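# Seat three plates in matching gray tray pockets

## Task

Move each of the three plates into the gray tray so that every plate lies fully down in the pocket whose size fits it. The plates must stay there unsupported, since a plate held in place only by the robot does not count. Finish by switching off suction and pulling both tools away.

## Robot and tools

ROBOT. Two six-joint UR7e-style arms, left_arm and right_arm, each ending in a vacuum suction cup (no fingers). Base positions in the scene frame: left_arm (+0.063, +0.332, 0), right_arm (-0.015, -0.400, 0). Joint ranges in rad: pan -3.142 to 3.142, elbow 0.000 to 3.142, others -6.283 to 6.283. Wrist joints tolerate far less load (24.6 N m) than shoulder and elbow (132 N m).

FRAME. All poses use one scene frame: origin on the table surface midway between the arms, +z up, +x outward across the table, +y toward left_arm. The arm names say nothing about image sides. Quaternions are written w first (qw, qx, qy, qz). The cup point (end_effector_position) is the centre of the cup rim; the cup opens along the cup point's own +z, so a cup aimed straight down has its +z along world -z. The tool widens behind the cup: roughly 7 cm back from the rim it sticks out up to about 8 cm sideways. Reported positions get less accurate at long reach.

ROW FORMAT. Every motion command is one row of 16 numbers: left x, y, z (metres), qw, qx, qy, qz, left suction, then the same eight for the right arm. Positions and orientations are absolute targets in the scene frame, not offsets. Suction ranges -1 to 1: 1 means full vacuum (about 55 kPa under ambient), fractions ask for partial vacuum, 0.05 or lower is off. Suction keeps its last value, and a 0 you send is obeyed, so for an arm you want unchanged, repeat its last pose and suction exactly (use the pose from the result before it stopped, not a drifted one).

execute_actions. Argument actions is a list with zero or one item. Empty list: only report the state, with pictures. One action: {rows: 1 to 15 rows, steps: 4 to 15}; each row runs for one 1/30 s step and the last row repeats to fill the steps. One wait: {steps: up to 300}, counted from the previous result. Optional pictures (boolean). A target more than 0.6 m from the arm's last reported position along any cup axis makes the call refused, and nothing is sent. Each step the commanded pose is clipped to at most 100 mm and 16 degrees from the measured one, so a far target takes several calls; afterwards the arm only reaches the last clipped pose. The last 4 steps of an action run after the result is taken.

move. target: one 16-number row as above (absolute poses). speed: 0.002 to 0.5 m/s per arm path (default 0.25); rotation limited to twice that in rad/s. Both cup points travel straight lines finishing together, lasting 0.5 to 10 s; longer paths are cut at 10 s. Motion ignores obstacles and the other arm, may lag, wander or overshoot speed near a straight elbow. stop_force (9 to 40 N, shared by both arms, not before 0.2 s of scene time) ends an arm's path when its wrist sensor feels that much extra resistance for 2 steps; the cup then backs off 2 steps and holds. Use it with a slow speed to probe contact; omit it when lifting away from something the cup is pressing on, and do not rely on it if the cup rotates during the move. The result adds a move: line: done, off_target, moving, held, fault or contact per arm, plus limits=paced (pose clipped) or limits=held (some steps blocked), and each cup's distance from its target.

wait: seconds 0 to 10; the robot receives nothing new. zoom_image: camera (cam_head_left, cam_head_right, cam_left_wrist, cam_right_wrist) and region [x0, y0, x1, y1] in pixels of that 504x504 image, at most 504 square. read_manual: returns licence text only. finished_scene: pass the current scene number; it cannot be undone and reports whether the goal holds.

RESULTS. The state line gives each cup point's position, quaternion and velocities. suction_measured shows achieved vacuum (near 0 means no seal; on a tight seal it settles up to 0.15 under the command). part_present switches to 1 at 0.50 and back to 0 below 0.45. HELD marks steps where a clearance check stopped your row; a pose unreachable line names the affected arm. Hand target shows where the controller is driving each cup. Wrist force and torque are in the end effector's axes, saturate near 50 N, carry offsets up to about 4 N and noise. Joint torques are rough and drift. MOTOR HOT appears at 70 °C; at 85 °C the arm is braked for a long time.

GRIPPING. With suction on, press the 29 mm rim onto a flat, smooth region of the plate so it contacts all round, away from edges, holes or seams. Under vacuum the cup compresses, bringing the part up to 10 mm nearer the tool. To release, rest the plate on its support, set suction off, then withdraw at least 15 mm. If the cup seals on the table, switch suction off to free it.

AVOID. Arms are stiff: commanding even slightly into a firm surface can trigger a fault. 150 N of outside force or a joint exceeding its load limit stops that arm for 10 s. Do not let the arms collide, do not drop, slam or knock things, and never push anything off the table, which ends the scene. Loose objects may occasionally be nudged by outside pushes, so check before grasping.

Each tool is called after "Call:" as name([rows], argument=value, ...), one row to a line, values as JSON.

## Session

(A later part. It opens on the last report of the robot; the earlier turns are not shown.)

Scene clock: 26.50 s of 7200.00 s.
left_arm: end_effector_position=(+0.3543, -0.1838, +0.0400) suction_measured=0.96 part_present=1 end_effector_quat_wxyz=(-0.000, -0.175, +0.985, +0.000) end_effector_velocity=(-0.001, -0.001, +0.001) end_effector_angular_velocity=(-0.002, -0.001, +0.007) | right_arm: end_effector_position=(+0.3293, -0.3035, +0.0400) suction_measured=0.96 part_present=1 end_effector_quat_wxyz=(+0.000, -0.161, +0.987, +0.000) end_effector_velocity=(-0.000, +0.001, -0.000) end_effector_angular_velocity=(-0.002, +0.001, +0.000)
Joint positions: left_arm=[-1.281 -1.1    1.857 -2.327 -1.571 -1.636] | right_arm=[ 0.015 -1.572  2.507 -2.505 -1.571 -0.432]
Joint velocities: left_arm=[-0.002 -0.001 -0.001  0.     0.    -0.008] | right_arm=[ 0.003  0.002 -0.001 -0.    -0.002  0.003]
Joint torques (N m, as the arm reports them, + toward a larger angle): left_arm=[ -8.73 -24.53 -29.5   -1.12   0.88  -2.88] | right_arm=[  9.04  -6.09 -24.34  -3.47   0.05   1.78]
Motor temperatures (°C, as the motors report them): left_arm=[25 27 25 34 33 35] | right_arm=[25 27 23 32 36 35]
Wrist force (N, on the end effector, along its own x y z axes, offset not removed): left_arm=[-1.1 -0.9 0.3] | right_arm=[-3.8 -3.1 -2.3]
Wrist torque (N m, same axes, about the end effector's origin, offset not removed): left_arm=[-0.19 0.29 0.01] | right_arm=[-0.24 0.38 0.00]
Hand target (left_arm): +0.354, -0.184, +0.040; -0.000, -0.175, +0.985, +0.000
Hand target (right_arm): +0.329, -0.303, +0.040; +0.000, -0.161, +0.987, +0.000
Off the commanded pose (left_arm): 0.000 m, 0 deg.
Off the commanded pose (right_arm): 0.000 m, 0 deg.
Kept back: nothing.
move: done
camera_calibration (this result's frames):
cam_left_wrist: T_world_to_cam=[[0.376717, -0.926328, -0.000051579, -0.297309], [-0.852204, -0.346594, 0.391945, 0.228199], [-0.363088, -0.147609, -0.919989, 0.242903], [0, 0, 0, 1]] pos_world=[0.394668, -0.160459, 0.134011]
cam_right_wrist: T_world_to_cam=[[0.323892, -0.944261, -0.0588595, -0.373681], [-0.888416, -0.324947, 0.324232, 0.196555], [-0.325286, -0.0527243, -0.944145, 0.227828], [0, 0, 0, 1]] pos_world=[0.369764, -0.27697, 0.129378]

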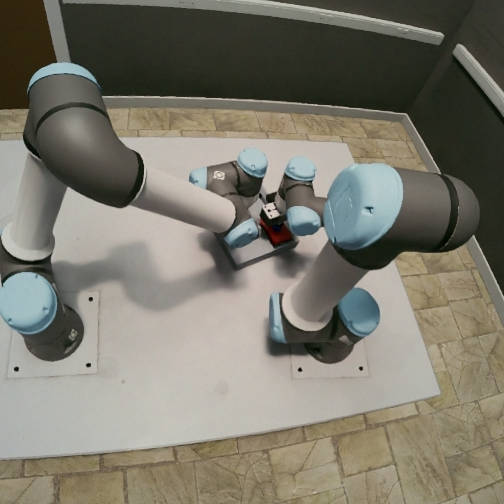

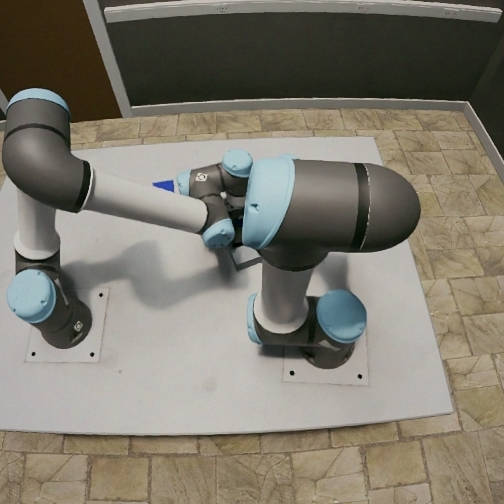

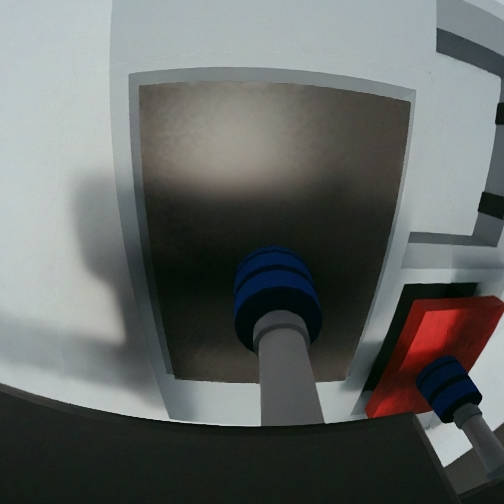

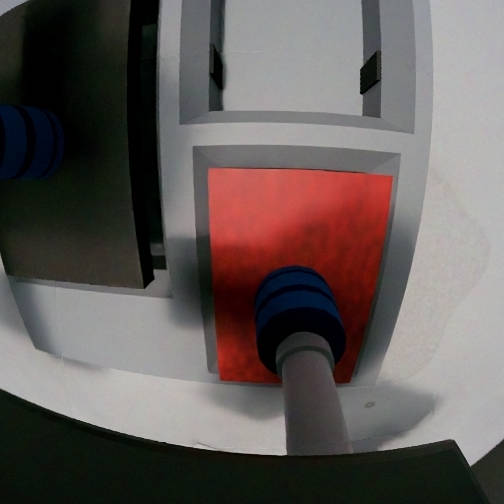

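Call:
move(target=[0.3543, -0.18385, -0.005, 0, -0.17537, 0.9845, 0, 1, 0.3293, -0.3034, -0.005, 0, -0.1607, 0.987, 0, 1], speed=0.01, stop_force=15)

Scene clock: 30.83 s of 7200.00 s.
left_arm: end_effector_position=(+0.3543, -0.1838, +0.0038) suction_measured=0.96 part_present=1 end_effector_quat_wxyz=(-0.000, -0.175, +0.985, +0.000) end_effector_velocity=(-0.000, -0.000, +0.000) end_effector_angular_velocity=(+0.001, +0.000, -0.000) | right_arm: end_effector_position=(+0.3292, -0.3034, +0.0029) suction_measured=1.00 part_present=1 end_effector_quat_wxyz=(-0.000, -0.161, +0.987, +0.000) end_effector_velocity=(-0.001, +0.000, +0.002) end_effector_angular_velocity=(+0.001, +0.004, -0.002)
Joint positions: left_arm=[-1.281 -1.037  1.878 -2.412 -1.571 -1.636] | right_arm=[ 0.015 -1.444  2.542 -2.668 -1.571 -0.432]
Joint velocities: left_arm=[-0.    -0.    -0.002  0.003 -0.     0.   ] | right_arm=[-0.    -0.009 -0.003  0.016  0.     0.002]
Joint torques (N m, as the arm reports them, + toward a larger angle): left_arm=[ -2.21 -33.3  -19.65   1.45   0.62  -2.9 ] | right_arm=[  3.2  -16.99 -11.65   2.91  -1.42   0.27]
Motor temperatures (°C, as the motors report them): left_arm=[25 27 25 34 33 35] | right_arm=[25 27 23 32 36 35]
Wrist force (N, on the end effector, along its own x y z axes, offset not removed): left_arm=[-2.5 2.3 -29.8] | right_arm=[0.3 -3.4 -35.8]
Wrist torque (N m, same axes, about the end effector's origin, offset not removed): left_arm=[-0.30 0.65 0.09] | right_arm=[-0.68 -0.03 0.11]
Hand target (left_arm): +0.354, -0.184, +0.004; +0.000, -0.175, +0.985, -0.000
Hand target (right_arm): +0.329, -0.303, +0.003; -0.000, -0.161, +0.987, +0.000
Off the commanded pose (left_arm): 0.009 m, 0 deg.
Off the commanded pose (right_arm): 0.008 m, 0 deg.
Kept back: nothing.
move: contact (left_arm, right_arm)
camera_calibration (this result's frames):
cam_left_wrist: T_world_to_cam=[[0.377234, -0.926118, -0.000399562, -0.297429], [-0.851972, -0.347201, 0.391913, 0.242137], [-0.363096, -0.147502, -0.920002, 0.209619], [0, 0, 0, 1]] pos_world=[0.394606, -0.160465, 0.0978345]
cam_right_wrist: T_world_to_cam=[[0.323874, -0.944262, -0.0589449, -0.375748], [-0.888354, -0.324948, 0.324402, 0.208516], [-0.325475, -0.0527013, -0.944081, 0.192796], [0, 0, 0, 1]] pos_world=[0.369681, -0.276887, 0.0922234]

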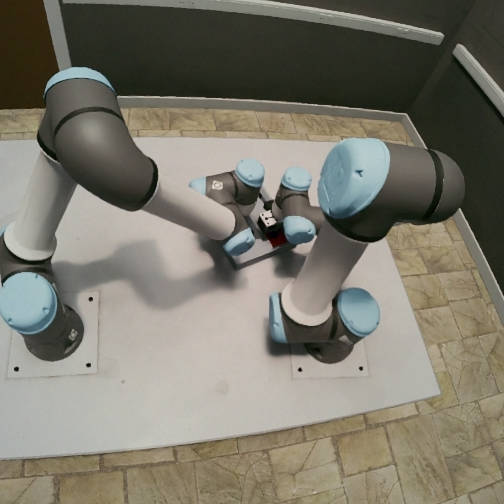

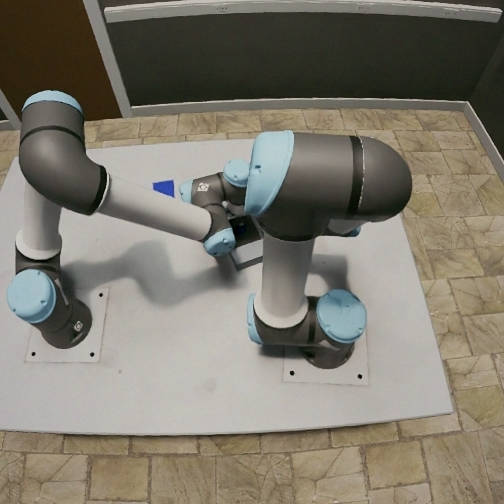

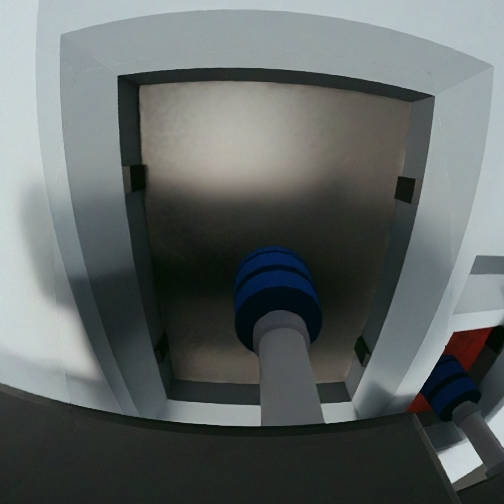

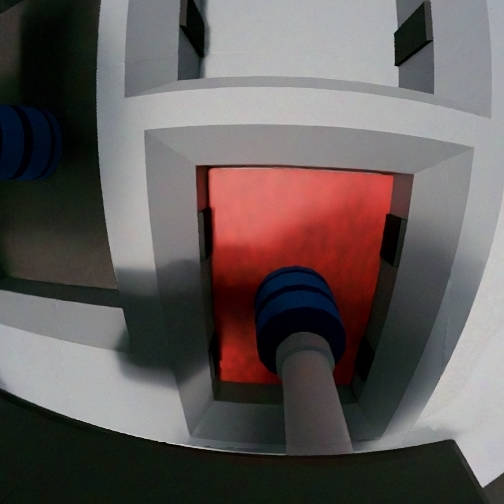

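Call:
execute_actions([
  {"rows": [[0.3543, -0.18385, 0.006, 0, -0.17537, 0.9845, 0, 0, 0.3293, -0.3034, 0.005, 0, -0.1607, 0.987, 0, 0]], "steps": 15},
])

Call:
move(target=[0.3543, -0.18385, 0.09, 0, -0.17537, 0.9845, 0, 0, 0.3293, -0.3034, 0.09, 0, -0.1607, 0.987, 0, 0], speed=0.1)

Scene clock: 31.63 s of 7200.00 s.
left_arm: end_effector_position=(+0.3543, -0.1838, +0.0059) suction_measured=0.00 part_present=0 end_effector_quat_wxyz=(-0.000, -0.175, +0.985, +0.000) end_effector_velocity=(+0.000, -0.000, +0.001) end_effector_angular_velocity=(-0.001, -0.000, +0.001) | right_arm: end_effector_position=(+0.3293, -0.3034, +0.0049) suction_measured=0.00 part_present=0 end_effector_quat_wxyz=(-0.000, -0.161, +0.987, +0.000) end_effector_velocity=(+0.000, -0.000, +0.001) end_effector_angular_velocity=(-0.001, -0.001, +0.001)
Joint positions: left_arm=[-1.281 -1.04   1.877 -2.407 -1.571 -1.636] | right_arm=[ 0.015 -1.452  2.54  -2.659 -1.571 -0.432]
Joint velocities: left_arm=[ 0.    -0.002 -0.     0.001  0.    -0.   ] | right_arm=[-0.    -0.002 -0.001  0.002 -0.001 -0.001]
Joint torques (N m, as the arm reports them, + toward a larger angle): left_arm=[ -0.85 -42.52 -26.24  -0.37   0.8   -2.86] | right_arm=[  4.81 -25.94 -19.24   0.78  -1.71   0.81]
Motor temperatures (°C, as the motors report them): left_arm=[25 27 25 34 33 35] | right_arm=[25 27 23 32 36 35]
Wrist force (N, on the end effector, along its own x y z axes, offset not removed): left_arm=[-0.5 -1.2 -8.5] | right_arm=[-4.1 1.2 -9.0]
Wrist torque (N m, same axes, about the end effector's origin, offset not removed): left_arm=[-0.29 0.16 -0.07] | right_arm=[0.41 0.54 -0.44]
Steps of this call (steps 1 to 13: nothing new was sent; steps 14 to 24: the first 11 steps of this action). Readings (end_effector_position | what the end effector reports):
14: left_arm (+0.3543, -0.1839, +0.0041) | right_arm (+0.3292, -0.3034, +0.0031) | left_arm suction_measured=0.09 part_present=0 | right_arm suction_measured=0.54 part_present=1
15: left_arm (+0.3543, -0.1839, +0.0044) | right_arm (+0.3293, -0.3034, +0.0034) | left_arm suction_measured=0.00 part_present=0 | right_arm suction_measured=0.00 part_present=0
17: left_arm (+0.3543, -0.1838, +0.0051) | right_arm (+0.3292, -0.3034, +0.0042) | left_arm suction_measured=0.00 part_present=0 | right_arm suction_measured=0.00 part_present=0
21: left_arm (+0.3543, -0.1838, +0.0058) | right_arm (+0.3293, -0.3034, +0.0048) | left_arm suction_measured=0.00 part_present=0 | right_arm suction_measured=0.00 part_present=0
24: the state above

Scene clock: 33.13 s of 7200.00 s.
left_arm: end_effector_position=(+0.3543, -0.1837, +0.0899) suction_measured=0.00 part_present=0 end_effector_quat_wxyz=(-0.000, -0.175, +0.985, +0.000) end_effector_velocity=(+0.000, +0.000, +0.002) end_effector_angular_velocity=(-0.000, -0.000, +0.001) | right_arm: end_effector_position=(+0.3294, -0.3034, +0.0898) suction_measured=0.00 part_present=0 end_effector_quat_wxyz=(+0.000, -0.161, +0.987, -0.000) end_effector_velocity=(-0.000, -0.000, +0.001) end_effector_angular_velocity=(-0.000, +0.003, -0.000)
Joint positions: left_arm=[-1.281 -1.179  1.816 -2.208 -1.571 -1.636] | right_arm=[ 0.015 -1.712  2.441 -2.3   -1.571 -0.432]
Joint velocities: left_arm=[ 0.001 -0.002 -0.002  0.003 -0.     0.   ] | right_arm=[-0.001 -0.002 -0.003  0.007 -0.001 -0.001]
Joint torques (N m, as the arm reports them, + toward a larger angle): left_arm=[  5.11 -44.45 -29.03  -0.63   1.79   1.81] | right_arm=[ -8.58 -24.3  -27.06  -0.07  -1.12  -1.91]
Motor temperatures (°C, as the motors report them): left_arm=[25 27 25 34 33 35] | right_arm=[25 27 23 32 36 35]
Wrist force (N, on the end effector, along its own x y z axes, offset not removed): left_arm=[-0.3 -0.3 0.1] | right_arm=[1.5 -0.9 -4.7]
Wrist torque (N m, same axes, about the end effector's origin, offset not removed): left_arm=[-0.19 0.06 0.07] | right_arm=[0.01 -0.11 0.20]
Hand target (left_arm): +0.354, -0.184, +0.090; +0.000, -0.175, +0.985, -0.000
Hand target (right_arm): +0.329, -0.303, +0.090; +0.000, -0.161, +0.987, -0.000
Off your previous action's commanded pose (left_arm): 0.000 m, 0 deg at its last step (step 4 of this call).
Off your previous action's commanded pose (right_arm): 0.000 m, 0 deg at its last step (step 4 of this call).
Off the commanded pose (left_arm): 0.000 m, 0 deg.
Off the commanded pose (right_arm): 0.000 m, 0 deg.
Kept back: nothing.
move: done
camera_calibration (this result's frames):
cam_left_wrist: T_world_to_cam=[[0.377257, -0.926109, -0.0000575173, -0.297364], [-0.852001, -0.347093, 0.391945, 0.208449], [-0.363003, -0.147815, -0.919989, 0.288769], [0, 0, 0, 1]] pos_world=[0.394605, -0.160355, 0.183947]
cam_right_wrist: T_world_to_cam=[[0.323962, -0.944246, -0.0587163, -0.370718], [-0.8884, -0.324965, 0.324259, 0.180466], [-0.325261, -0.0528839, -0.944144, 0.274843], [0, 0, 0, 1]] pos_world=[0.369821, -0.276869, 0.179206]

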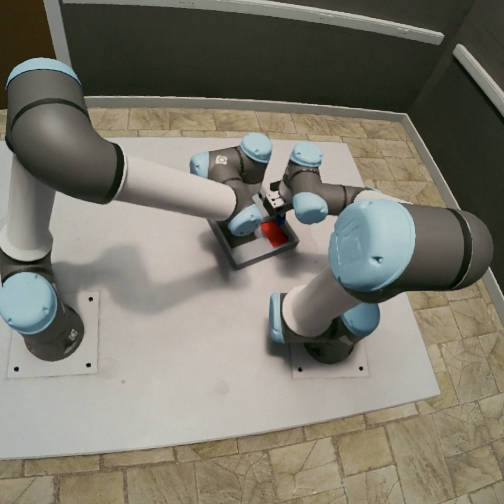

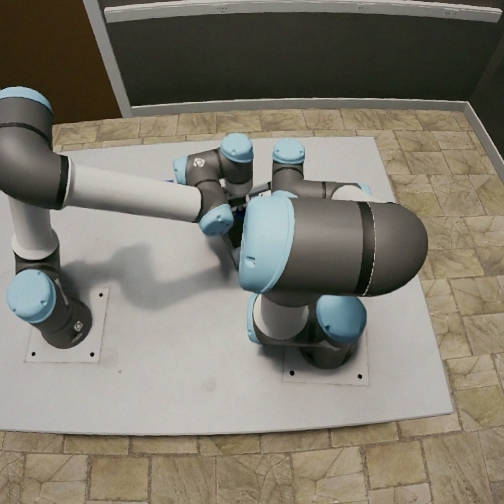

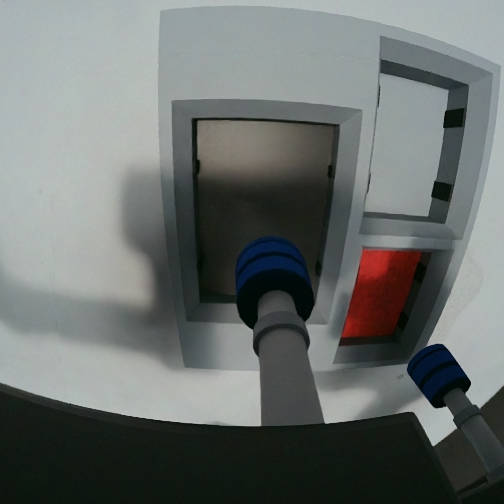

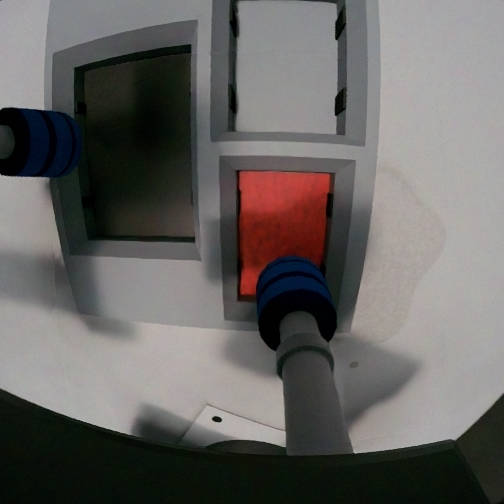

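Call:
move(target=[0.522, 0.077, 0.035, 0, -0.05234, 0.99863, 0, 0, 0.33, -0.48, 0.22, 0, -0.1607, 0.987, 0, 0], speed=0.3)

Scene clock: 35.10 s of 7200.00 s.
left_arm: end_effector_position=(+0.5222, +0.0771, +0.0349) suction_measured=0.00 part_present=0 end_effector_quat_wxyz=(+0.001, -0.052, +0.999, +0.000) end_effector_velocity=(+0.001, +0.001, -0.001) end_effector_angular_velocity=(-0.001, +0.002, -0.001) | right_arm: end_effector_position=(+0.3300, -0.4800, +0.2200) suction_measured=0.00 part_present=0 end_effector_quat_wxyz=(-0.000, -0.161, +0.987, -0.000) end_effector_velocity=(-0.000, -0.001, -0.000) end_effector_angular_velocity=(+0.000, +0.002, +0.001)
Joint positions: left_arm=[-0.762 -1.214  2.061 -2.418 -1.569 -0.869] | right_arm=[-0.489 -1.926  2.207 -1.852 -1.571 -0.936]
Joint velocities: left_arm=[ 0.003  0.002 -0.001 -0.    -0.002  0.004] | right_arm=[-0.002  0.002 -0.002  0.002 -0.001 -0.003]
Joint torques (N m, as the arm reports them, + toward a larger angle): left_arm=[  8.07 -18.57 -30.36  -3.38  -2.02   2.51] | right_arm=[ -8.91   1.4  -32.72   0.05   2.79  -2.03]
Motor temperatures (°C, as the motors report them): left_arm=[25 27 25 34 33 35] | right_arm=[25 27 23 32 36 35]
Wrist force (N, on the end effector, along its own x y z axes, offset not removed): left_arm=[-1.5 -1.4 -1.4] | right_arm=[-1.2 -0.5 0.9]
Wrist torque (N m, same axes, about the end effector's origin, offset not removed): left_arm=[-0.31 0.20 -0.14] | right_arm=[-0.16 -0.05 -0.12]
Hand target (left_arm): +0.522, +0.077, +0.035; +0.001, -0.052, +0.999, +0.000
Hand target (right_arm): +0.330, -0.480, +0.220; -0.000, -0.161, +0.987, +0.000
Off the commanded pose (left_arm): 0.000 m, 0 deg.
Off the commanded pose (right_arm): 0.000 m, 0 deg.
Kept back: nothing.
move: done
camera_calibration (this result's frames):
cam_left_wrist: T_world_to_cam=[[0.138631, -0.990344, -0.000268462, 0.0104364], [-0.911702, -0.127729, 0.390493, 0.477886], [-0.386756, -0.0538898, -0.920606, 0.34284], [0, 0, 0, 1]] pos_world=[0.566838, 0.089851, 0.129012]
cam_right_wrist: T_world_to_cam=[[0.323837, -0.944276, -0.0589296, -0.529948], [-0.888223, -0.324886, 0.324821, 0.0812773], [-0.325866, -0.0528466, -0.943938, 0.388739], [0, 0, 0, 1]] pos_world=[0.370486, -0.453468, 0.309315]

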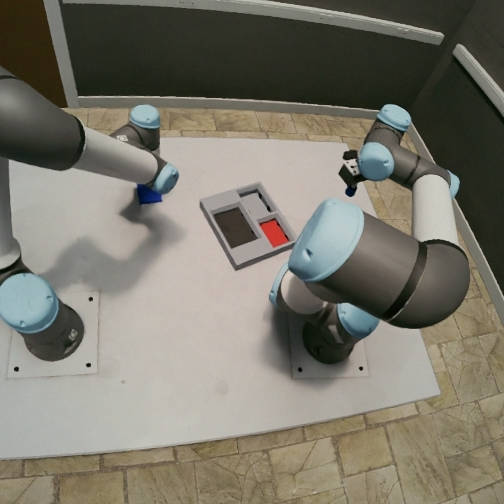

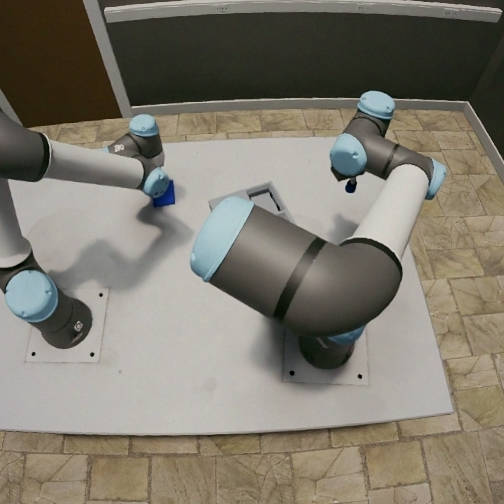

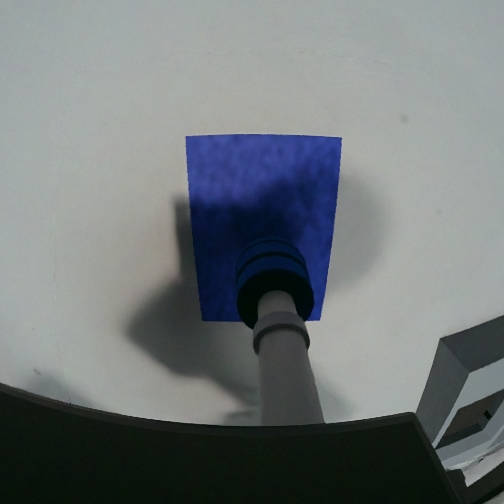

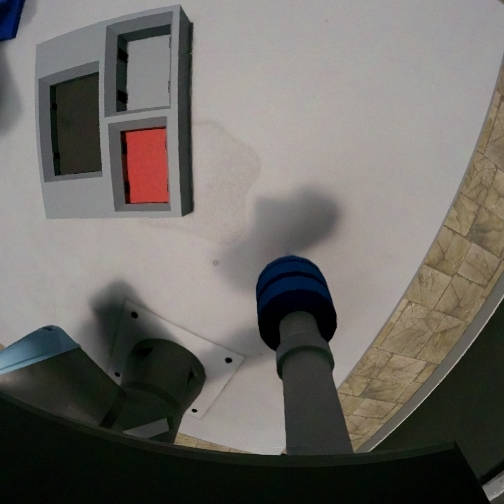

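Call:
move(target=[0.522, 0.077, 0.002, 0, -0.05234, 0.99863, 0, 1, 0.33, -0.48, 0.22, 0, -0.1607, 0.987, 0, 0], speed=0.025, stop_force=10)

Scene clock: 37.13 s of 7200.00 s.
left_arm: end_effector_position=(+0.5220, +0.0770, +0.0021) suction_measured=0.79 part_present=1 end_effector_quat_wxyz=(-0.000, -0.052, +0.999, +0.000) end_effector_velocity=(+0.000, -0.000, -0.001) end_effector_angular_velocity=(-0.001, -0.000, +0.000) | right_arm: end_effector_position=(+0.3300, -0.4800, +0.2200) suction_measured=0.00 part_present=0 end_effector_quat_wxyz=(-0.000, -0.161, +0.987, +0.000) end_effector_velocity=(-0.000, +0.000, -0.000) end_effector_angular_velocity=(+0.000, -0.000, -0.001)
Joint positions: left_arm=[-0.762 -1.145  2.08  -2.505 -1.571 -0.869] | right_arm=[-0.49  -1.926  2.207 -1.852 -1.571 -0.937]
Joint velocities: left_arm=[-0.     0.002  0.    -0.003 -0.001 -0.   ] | right_arm=[-0.    -0.     0.    -0.     0.     0.001]
Joint torques (N m, as the arm reports them, + toward a larger angle): left_arm=[  4.81 -19.11  -5.09  -3.25  -1.71   0.23] | right_arm=[ -9.72 -16.42 -16.19  -3.29   2.88  -1.8 ]
Motor temperatures (°C, as the motors report them): left_arm=[25 27 25 34 33 35] | right_arm=[25 27 23 32 36 35]
Wrist force (N, on the end effector, along its own x y z axes, offset not removed): left_arm=[-0.3 -0.3 -1.6] | right_arm=[-1.3 -1.7 -6.4]
Wrist torque (N m, same axes, about the end effector's origin, offset not removed): left_arm=[-0.12 0.08 -0.12] | right_arm=[-0.36 0.14 0.01]
Hand target (left_arm): +0.522, +0.077, +0.002; -0.000, -0.052, +0.999, -0.000
Hand target (right_arm): +0.330, -0.480, +0.220; -0.000, -0.161, +0.987, +0.000
Off the commanded pose (left_arm): 0.000 m, 0 deg.
Off the commanded pose (right_arm): 0.000 m, 0 deg.
Kept back: nothing.
move: done
camera_calibration (this result's frames):
cam_left_wrist: T_world_to_cam=[[0.138546, -0.990356, -0.0000562973, 0.0103511], [-0.911113, -0.127482, 0.391945, 0.490246], [-0.388172, -0.0542511, -0.919989, 0.31331], [0, 0, 0, 1]] pos_world=[0.566853, 0.0897463, 0.0960928]
cam_right_wrist: T_world_to_cam=[[0.323883, -0.944265, -0.0588526, -0.530004], [-0.888412, -0.324935, 0.324255, 0.0814607], [-0.325305, -0.0527351, -0.944137, 0.388697], [0, 0, 0, 1]] pos_world=[0.370475, -0.453497, 0.309377]

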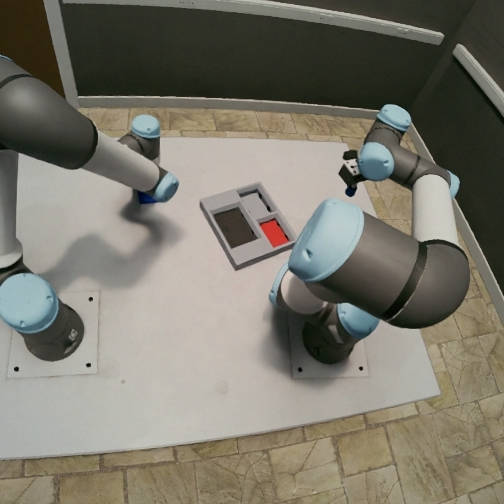

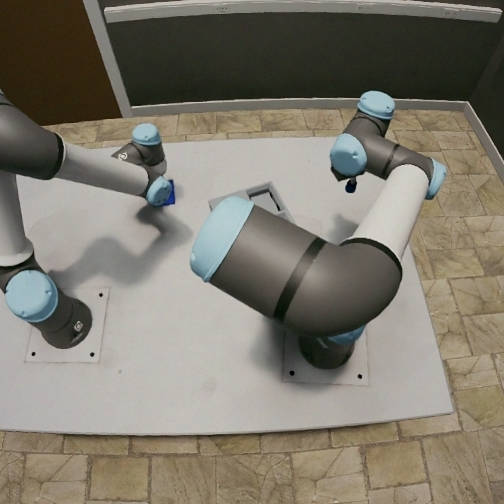

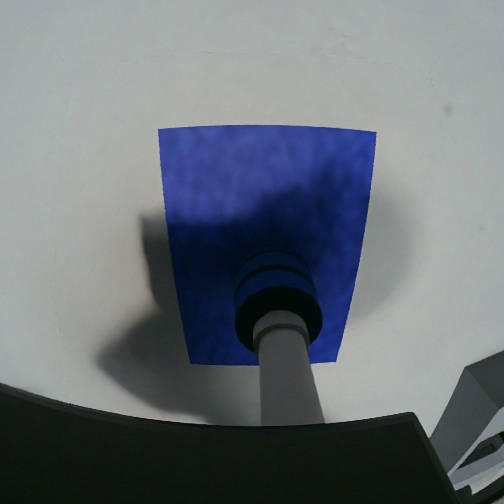

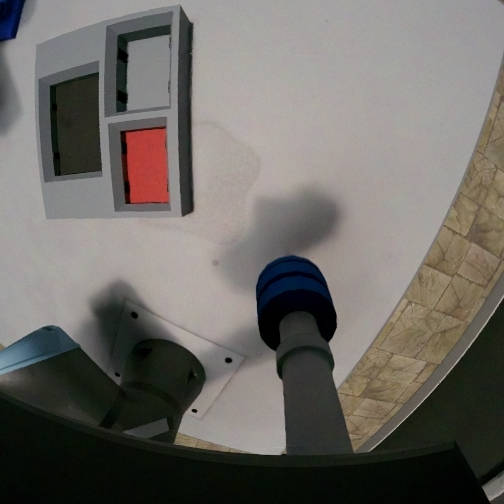

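Call:
move(target=[0.522, 0.077, 0.075, 0, -0.05234, 0.99863, 0, 1, 0.33, -0.48, 0.22, 0, -0.1607, 0.987, 0, 0], speed=0.15)

Call:
move(target=[0.4448, -0.2667, 0.07, 0, -0.16246, 0.98671, 0, 1, 0.33, -0.48, 0.22, 0, -0.1607, 0.987, 0, 0], speed=0.25)

Call:
move(target=[0.4448, -0.2667, 0.041, 0, -0.16246, 0.98671, 0, 1, 0.33, -0.48, 0.22, 0, -0.1607, 0.987, 0, 0], speed=0.06, stop_force=10)

Scene clock: 38.40 s of 7200.00 s.
left_arm: end_effector_position=(+0.5220, +0.0772, +0.0749) suction_measured=0.96 part_present=1 end_effector_quat_wxyz=(-0.000, -0.052, +0.999, +0.000) end_effector_velocity=(+0.000, -0.000, +0.002) end_effector_angular_velocity=(-0.001, -0.000, +0.000) | right_arm: end_effector_position=(+0.3300, -0.4800, +0.2200) suction_measured=0.00 part_present=0 end_effector_quat_wxyz=(+0.000, -0.161, +0.987, +0.000) end_effector_velocity=(+0.000, +0.000, +0.000) end_effector_angular_velocity=(+0.000, -0.002, -0.001)
Joint positions: left_arm=[-0.762 -1.289  2.027 -2.308 -1.571 -0.869] | right_arm=[-0.49  -1.926  2.207 -1.852 -1.571 -0.937]
Joint velocities: left_arm=[-0.    -0.004 -0.002  0.004 -0.    -0.   ] | right_arm=[-0.    -0.001 -0.    -0.     0.001  0.001]
Joint torques (N m, as the arm reports them, + toward a larger angle): left_arm=[ -8.73 -41.22 -31.01  -0.45  -0.51  -2.57] | right_arm=[ -9.22 -17.59 -15.36  -3.4    2.54  -1.81]
Motor temperatures (°C, as the motors report them): left_arm=[25 27 25 34 33 35] | right_arm=[25 27 23 32 36 35]
Wrist force (N, on the end effector, along its own x y z axes, offset not removed): left_arm=[-2.2 -1.4 -1.0] | right_arm=[-2.5 -1.4 -2.0]
Wrist torque (N m, same axes, about the end effector's origin, offset not removed): left_arm=[-0.38 0.36 0.00] | right_arm=[-0.28 0.51 0.08]
Hand target (left_arm): +0.522, +0.077, +0.075; +0.000, -0.052, +0.999, -0.000
Hand target (right_arm): +0.330, -0.480, +0.220; +0.000, -0.161, +0.987, +0.000
Off the commanded pose (left_arm): 0.000 m, 0 deg.
Off the commanded pose (right_arm): 0.000 m, 0 deg.
Kept back: nothing.
move: done
camera_calibration (this result's frames):
cam_left_wrist: T_world_to_cam=[[0.138722, -0.990331, -0.0000553554, 0.0104615], [-0.911088, -0.127644, 0.39195, 0.461667], [-0.388168, -0.0543216, -0.919986, 0.380334], [0, 0, 0, 1]] pos_world=[0.566802, 0.0899496, 0.168952]
cam_right_wrist: T_world_to_cam=[[0.323883, -0.944265, -0.0588501, -0.530005], [-0.888414, -0.324934, 0.324251, 0.081462], [-0.325302, -0.0527361, -0.944139, 0.388696], [0, 0, 0, 1]] pos_world=[0.370475, -0.453497, 0.309377]

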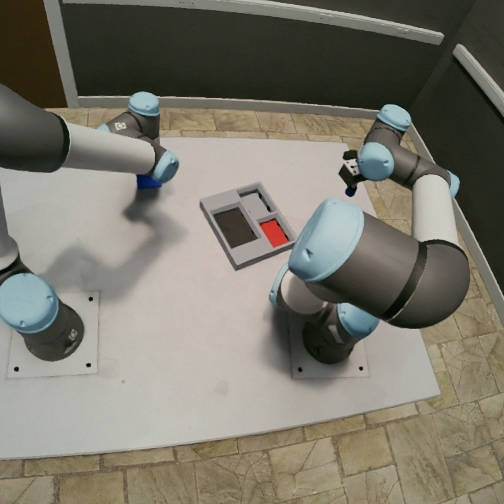

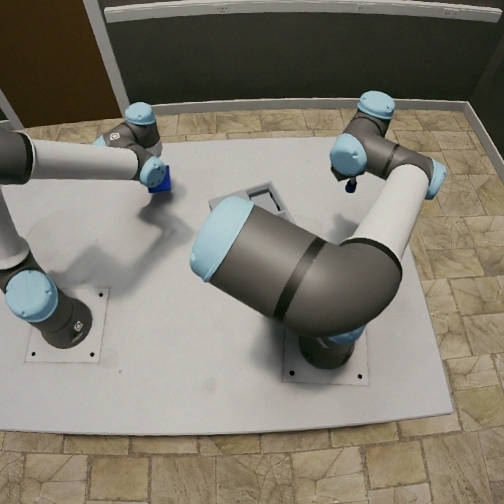

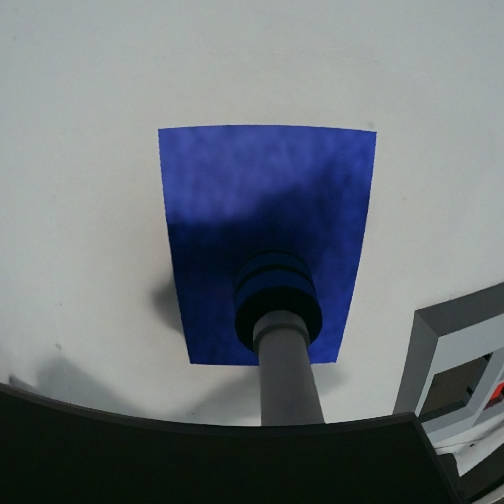

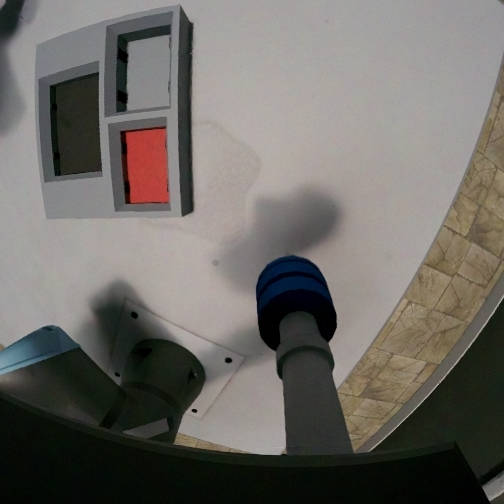

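Scene clock: 40.37 s of 7200.00 s.
left_arm: end_effector_position=(+0.4447, -0.2667, +0.0702) suction_measured=0.96 part_present=1 end_effector_quat_wxyz=(-0.001, -0.162, +0.987, -0.000) end_effector_velocity=(-0.000, -0.001, +0.000) end_effector_angular_velocity=(+0.001, +0.000, +0.000) | right_arm: end_effector_position=(+0.3300, -0.4800, +0.2200) suction_measured=0.00 part_present=0 end_effector_quat_wxyz=(+0.000, -0.161, +0.987, +0.000) end_effector_velocity=(-0.000, -0.000, +0.000) end_effector_angular_velocity=(-0.001, +0.000, +0.001)
Joint positions: left_arm=[-1.189 -0.915  1.442 -2.097 -1.572 -1.518] | right_arm=[-0.49  -1.926  2.207 -1.852 -1.571 -0.937]
Joint velocities: left_arm=[-0.001  0.003 -0.005  0.003  0.    -0.001] | right_arm=[ 0.    -0.     0.     0.    -0.001 -0.001]
Joint torques (N m, as the arm reports them, + toward a larger angle): left_arm=[ -7.42 -32.31 -31.72  -0.93   1.35  -2.73] | right_arm=[ -7.87 -17.69 -16.03  -3.38   2.49  -1.96]
Motor temperatures (°C, as the motors report them): left_arm=[25 27 25 34 33 35] | right_arm=[25 27 23 32 36 35]
Wrist force (N, on the end effector, along its own x y z axes, offset not removed): left_arm=[0.4 -1.3 -2.1] | right_arm=[0.0 -0.8 -4.5]
Wrist torque (N m, same axes, about the end effector's origin, offset not removed): left_arm=[-0.38 -0.03 -0.06] | right_arm=[-0.07 -0.11 0.05]
Hand target (left_arm): +0.445, -0.267, +0.070; -0.001, -0.162, +0.987, -0.000
Hand target (right_arm): +0.330, -0.480, +0.220; +0.000, -0.161, +0.987, +0.000
Off the commanded pose (left_arm): 0.000 m, 0 deg.
Off the commanded pose (right_arm): 0.000 m, 0 deg.
Kept back: nothing.
move: done
camera_calibration (this result's frames):
cam_left_wrist: T_world_to_cam=[[0.352838, -0.935685, -0.0000232655, -0.400041], [-0.860368, -0.324446, 0.393066, 0.274141], [-0.367794, -0.138669, -0.91951, 0.29571], [0, 0, 0, 1]] pos_world=[0.485772, -0.244362, 0.164143]
cam_right_wrist: T_world_to_cam=[[0.323883, -0.944265, -0.0588502, -0.530005], [-0.888414, -0.324934, 0.324251, 0.0814619], [-0.325302, -0.0527361, -0.944139, 0.388696], [0, 0, 0, 1]] pos_world=[0.370475, -0.453497, 0.309377]

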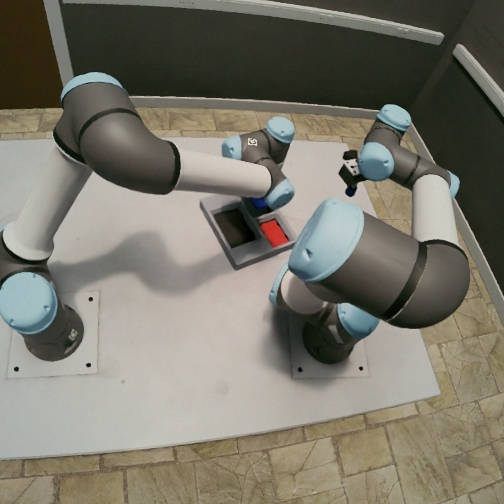

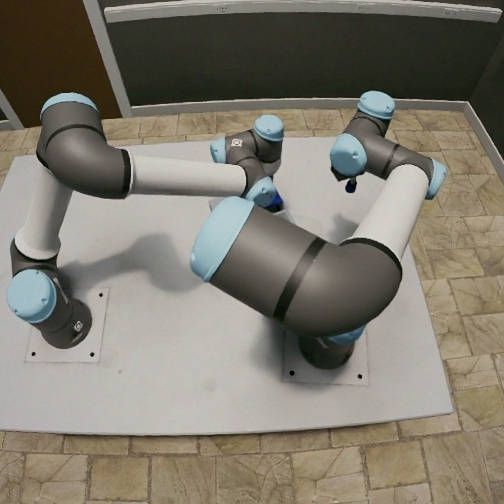

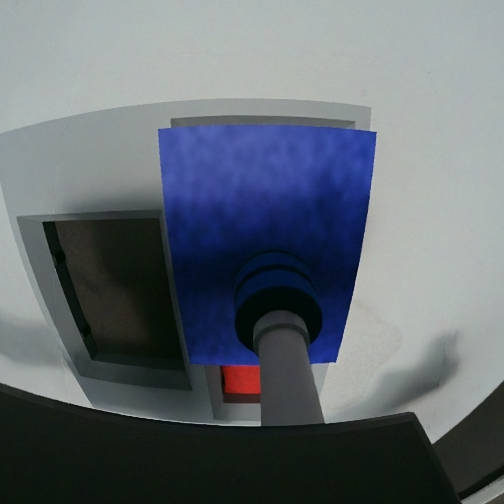

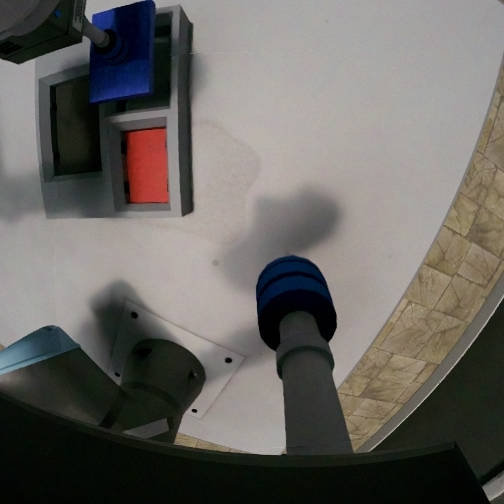

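Scene clock: 41.23 s of 7200.00 s.
left_arm: end_effector_position=(+0.4448, -0.2667, +0.0411) suction_measured=0.96 part_present=1 end_effector_quat_wxyz=(-0.000, -0.162, +0.987, -0.000) end_effector_velocity=(+0.000, +0.000, -0.002) end_effector_angular_velocity=(+0.001, -0.000, -0.000) | right_arm: end_effector_position=(+0.3300, -0.4800, +0.2200) suction_measured=0.00 part_present=0 end_effector_quat_wxyz=(+0.000, -0.161, +0.987, +0.000) end_effector_velocity=(+0.000, +0.000, -0.000) end_effector_angular_velocity=(+0.001, -0.000, +0.001)
Joint positions: left_arm=[-1.19  -0.879  1.464 -2.156 -1.571 -1.518] | right_arm=[-0.49  -1.926  2.207 -1.852 -1.571 -0.937]
Joint velocities: left_arm=[ 0.     0.002  0.001 -0.002  0.     0.001] | right_arm=[-0.     0.     0.     0.     0.001 -0.001]
Joint torques (N m, as the arm reports them, + toward a larger angle): left_arm=[ -7.91 -33.14 -10.37  -3.84   2.03  -3.03] | right_arm=[ -9.45 -16.71 -17.6   -3.2    2.51  -1.87]
Motor temperatures (°C, as the motors report them): left_arm=[25 27 25 34 33 35] | right_arm=[25 27 23 32 36 35]
Wrist force (N, on the end effector, along its own x y z axes, offset not removed): left_arm=[-1.3 -1.2 -1.5] | right_arm=[-0.4 -1.6 -2.4]
Wrist torque (N m, same axes, about the end effector's origin, offset not removed): left_arm=[-0.29 0.35 -0.07] | right_arm=[-0.21 0.04 0.27]
Hand target (left_arm): +0.445, -0.267, +0.041; -0.000, -0.162, +0.987, +0.000
Hand target (right_arm): +0.330, -0.480, +0.220; +0.000, -0.161, +0.987, +0.000
Off the commanded pose (left_arm): 0.000 m, 0 deg.
Off the commanded pose (right_arm): 0.000 m, 0 deg.
Kept back: nothing.
move: done
camera_calibration (this result's frames):
cam_left_wrist: T_world_to_cam=[[0.352867, -0.935673, -0.0000459094, -0.400094], [-0.860801, -0.32465, 0.391949, 0.285811], [-0.366751, -0.138266, -0.919987, 0.268639], [0, 0, 0, 1]] pos_world=[0.485731, -0.244425, 0.135103]
cam_right_wrist: T_world_to_cam=[[0.323883, -0.944265, -0.0588502, -0.530005], [-0.888414, -0.324934, 0.324251, 0.081462], [-0.325302, -0.0527361, -0.944139, 0.388696], [0, 0, 0, 1]] pos_world=[0.370475, -0.453497, 0.309377]

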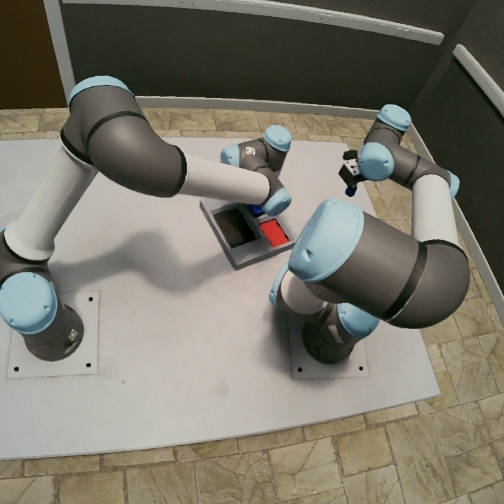

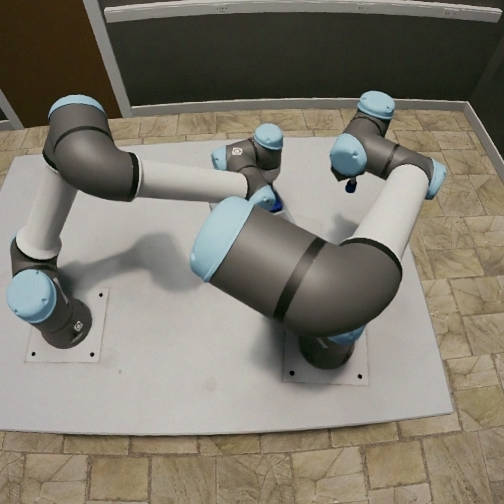

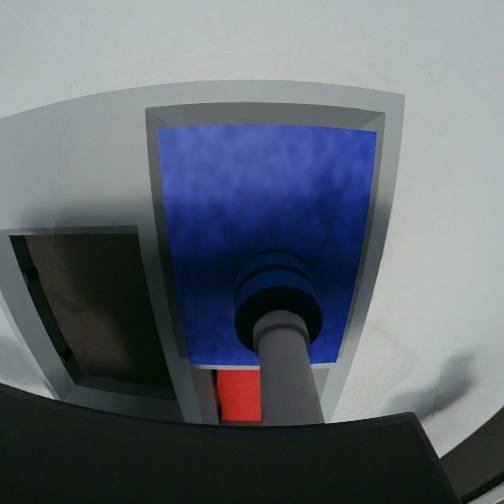

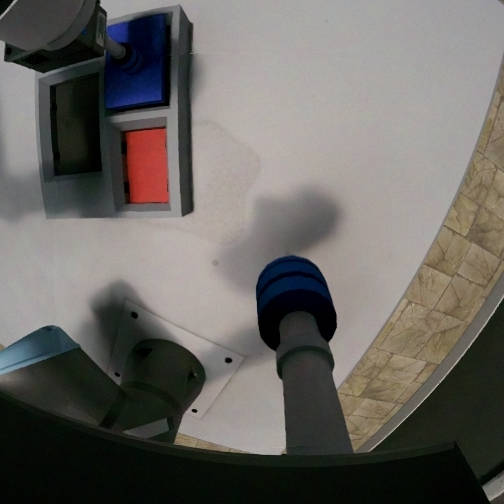

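Call:
move(target=[0.4448, -0.2667, -0.005, 0, -0.16246, 0.98671, 0, 1, 0.33, -0.48, 0.22, 0, -0.1607, 0.987, 0, 0], speed=0.012, stop_force=15)

Scene clock: 45.03 s of 7200.00 s.
left_arm: end_effector_position=(+0.4448, -0.2667, +0.0043) suction_measured=0.96 part_present=1 end_effector_quat_wxyz=(+0.000, -0.162, +0.987, +0.000) end_effector_velocity=(-0.000, +0.001, +0.001) end_effector_angular_velocity=(+0.005, +0.001, -0.001) | right_arm: end_effector_position=(+0.3300, -0.4800, +0.2200) suction_measured=0.00 part_present=0 end_effector_quat_wxyz=(+0.000, -0.161, +0.987, +0.000) end_effector_velocity=(-0.000, -0.000, -0.000) end_effector_angular_velocity=(+0.000, +0.001, -0.001)
Joint positions: left_arm=[-1.19  -0.828  1.485 -2.227 -1.571 -1.518] | right_arm=[-0.49  -1.926  2.207 -1.852 -1.571 -0.937]
Joint velocities: left_arm=[-0.    -0.002 -0.002  0.009  0.     0.001] | right_arm=[ 0.     0.001  0.     0.    -0.     0.001]
Joint torques (N m, as the arm reports them, + toward a larger angle): left_arm=[ -7.1  -36.27 -18.46   2.35  -0.43  -2.98] | right_arm=[ -9.4  -16.74 -15.92  -3.35   2.55  -1.94]
Motor temperatures (°C, as the motors report them): left_arm=[25 27 25 34 33 35] | right_arm=[25 27 23 32 36 35]
Wrist force (N, on the end effector, along its own x y z axes, offset not removed): left_arm=[-2.3 1.5 -32.0] | right_arm=[-3.6 -4.6 -1.3]
Wrist torque (N m, same axes, about the end effector's origin, offset not removed): left_arm=[0.08 0.37 0.05] | right_arm=[-0.71 0.52 -0.14]
Hand target (left_arm): +0.445, -0.267, +0.005; +0.000, -0.162, +0.987, -0.000
Hand target (right_arm): +0.330, -0.480, +0.220; +0.000, -0.161, +0.987, +0.000
Off the commanded pose (left_arm): 0.009 m, 0 deg.
Off the commanded pose (right_arm): 0.000 m, 0 deg.
Kept back: nothing.
move: contact (left_arm)
camera_calibration (this result's frames):
cam_left_wrist: T_world_to_cam=[[0.352866, -0.935674, -0.0000677952, -0.400069], [-0.860807, -0.324661, 0.391928, 0.300247], [-0.366739, -0.13824, -0.919996, 0.234768], [0, 0, 0, 1]] pos_world=[0.485724, -0.244402, 0.0982831]
cam_right_wrist: T_world_to_cam=[[0.323883, -0.944265, -0.0588502, -0.530005], [-0.888414, -0.324934, 0.324251, 0.081462], [-0.325302, -0.0527361, -0.944139, 0.388696], [0, 0, 0, 1]] pos_world=[0.370475, -0.453497, 0.309377]

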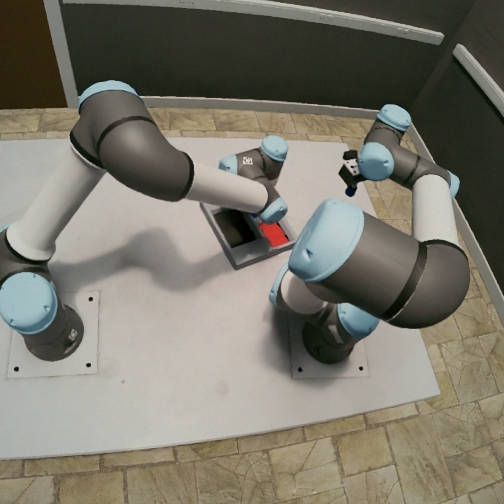

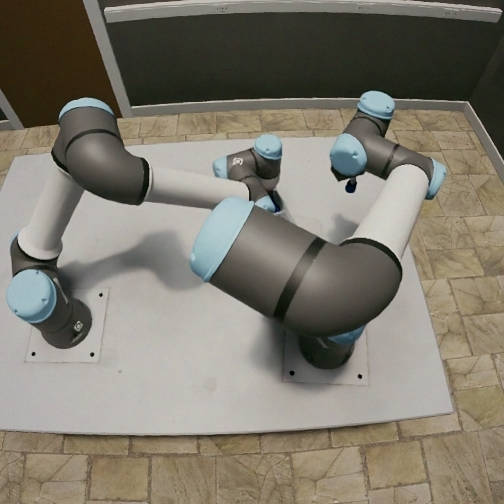

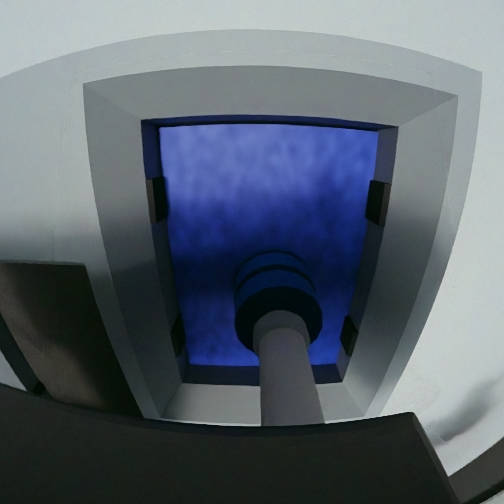

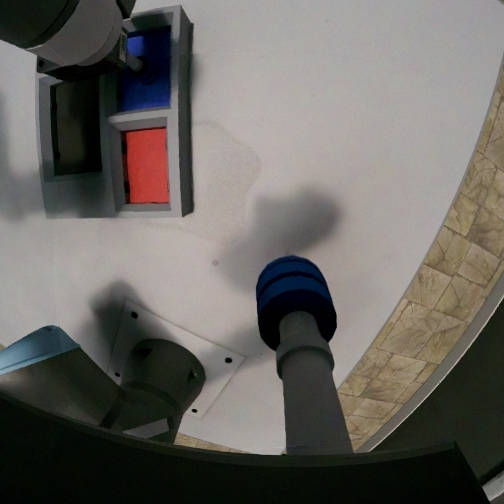

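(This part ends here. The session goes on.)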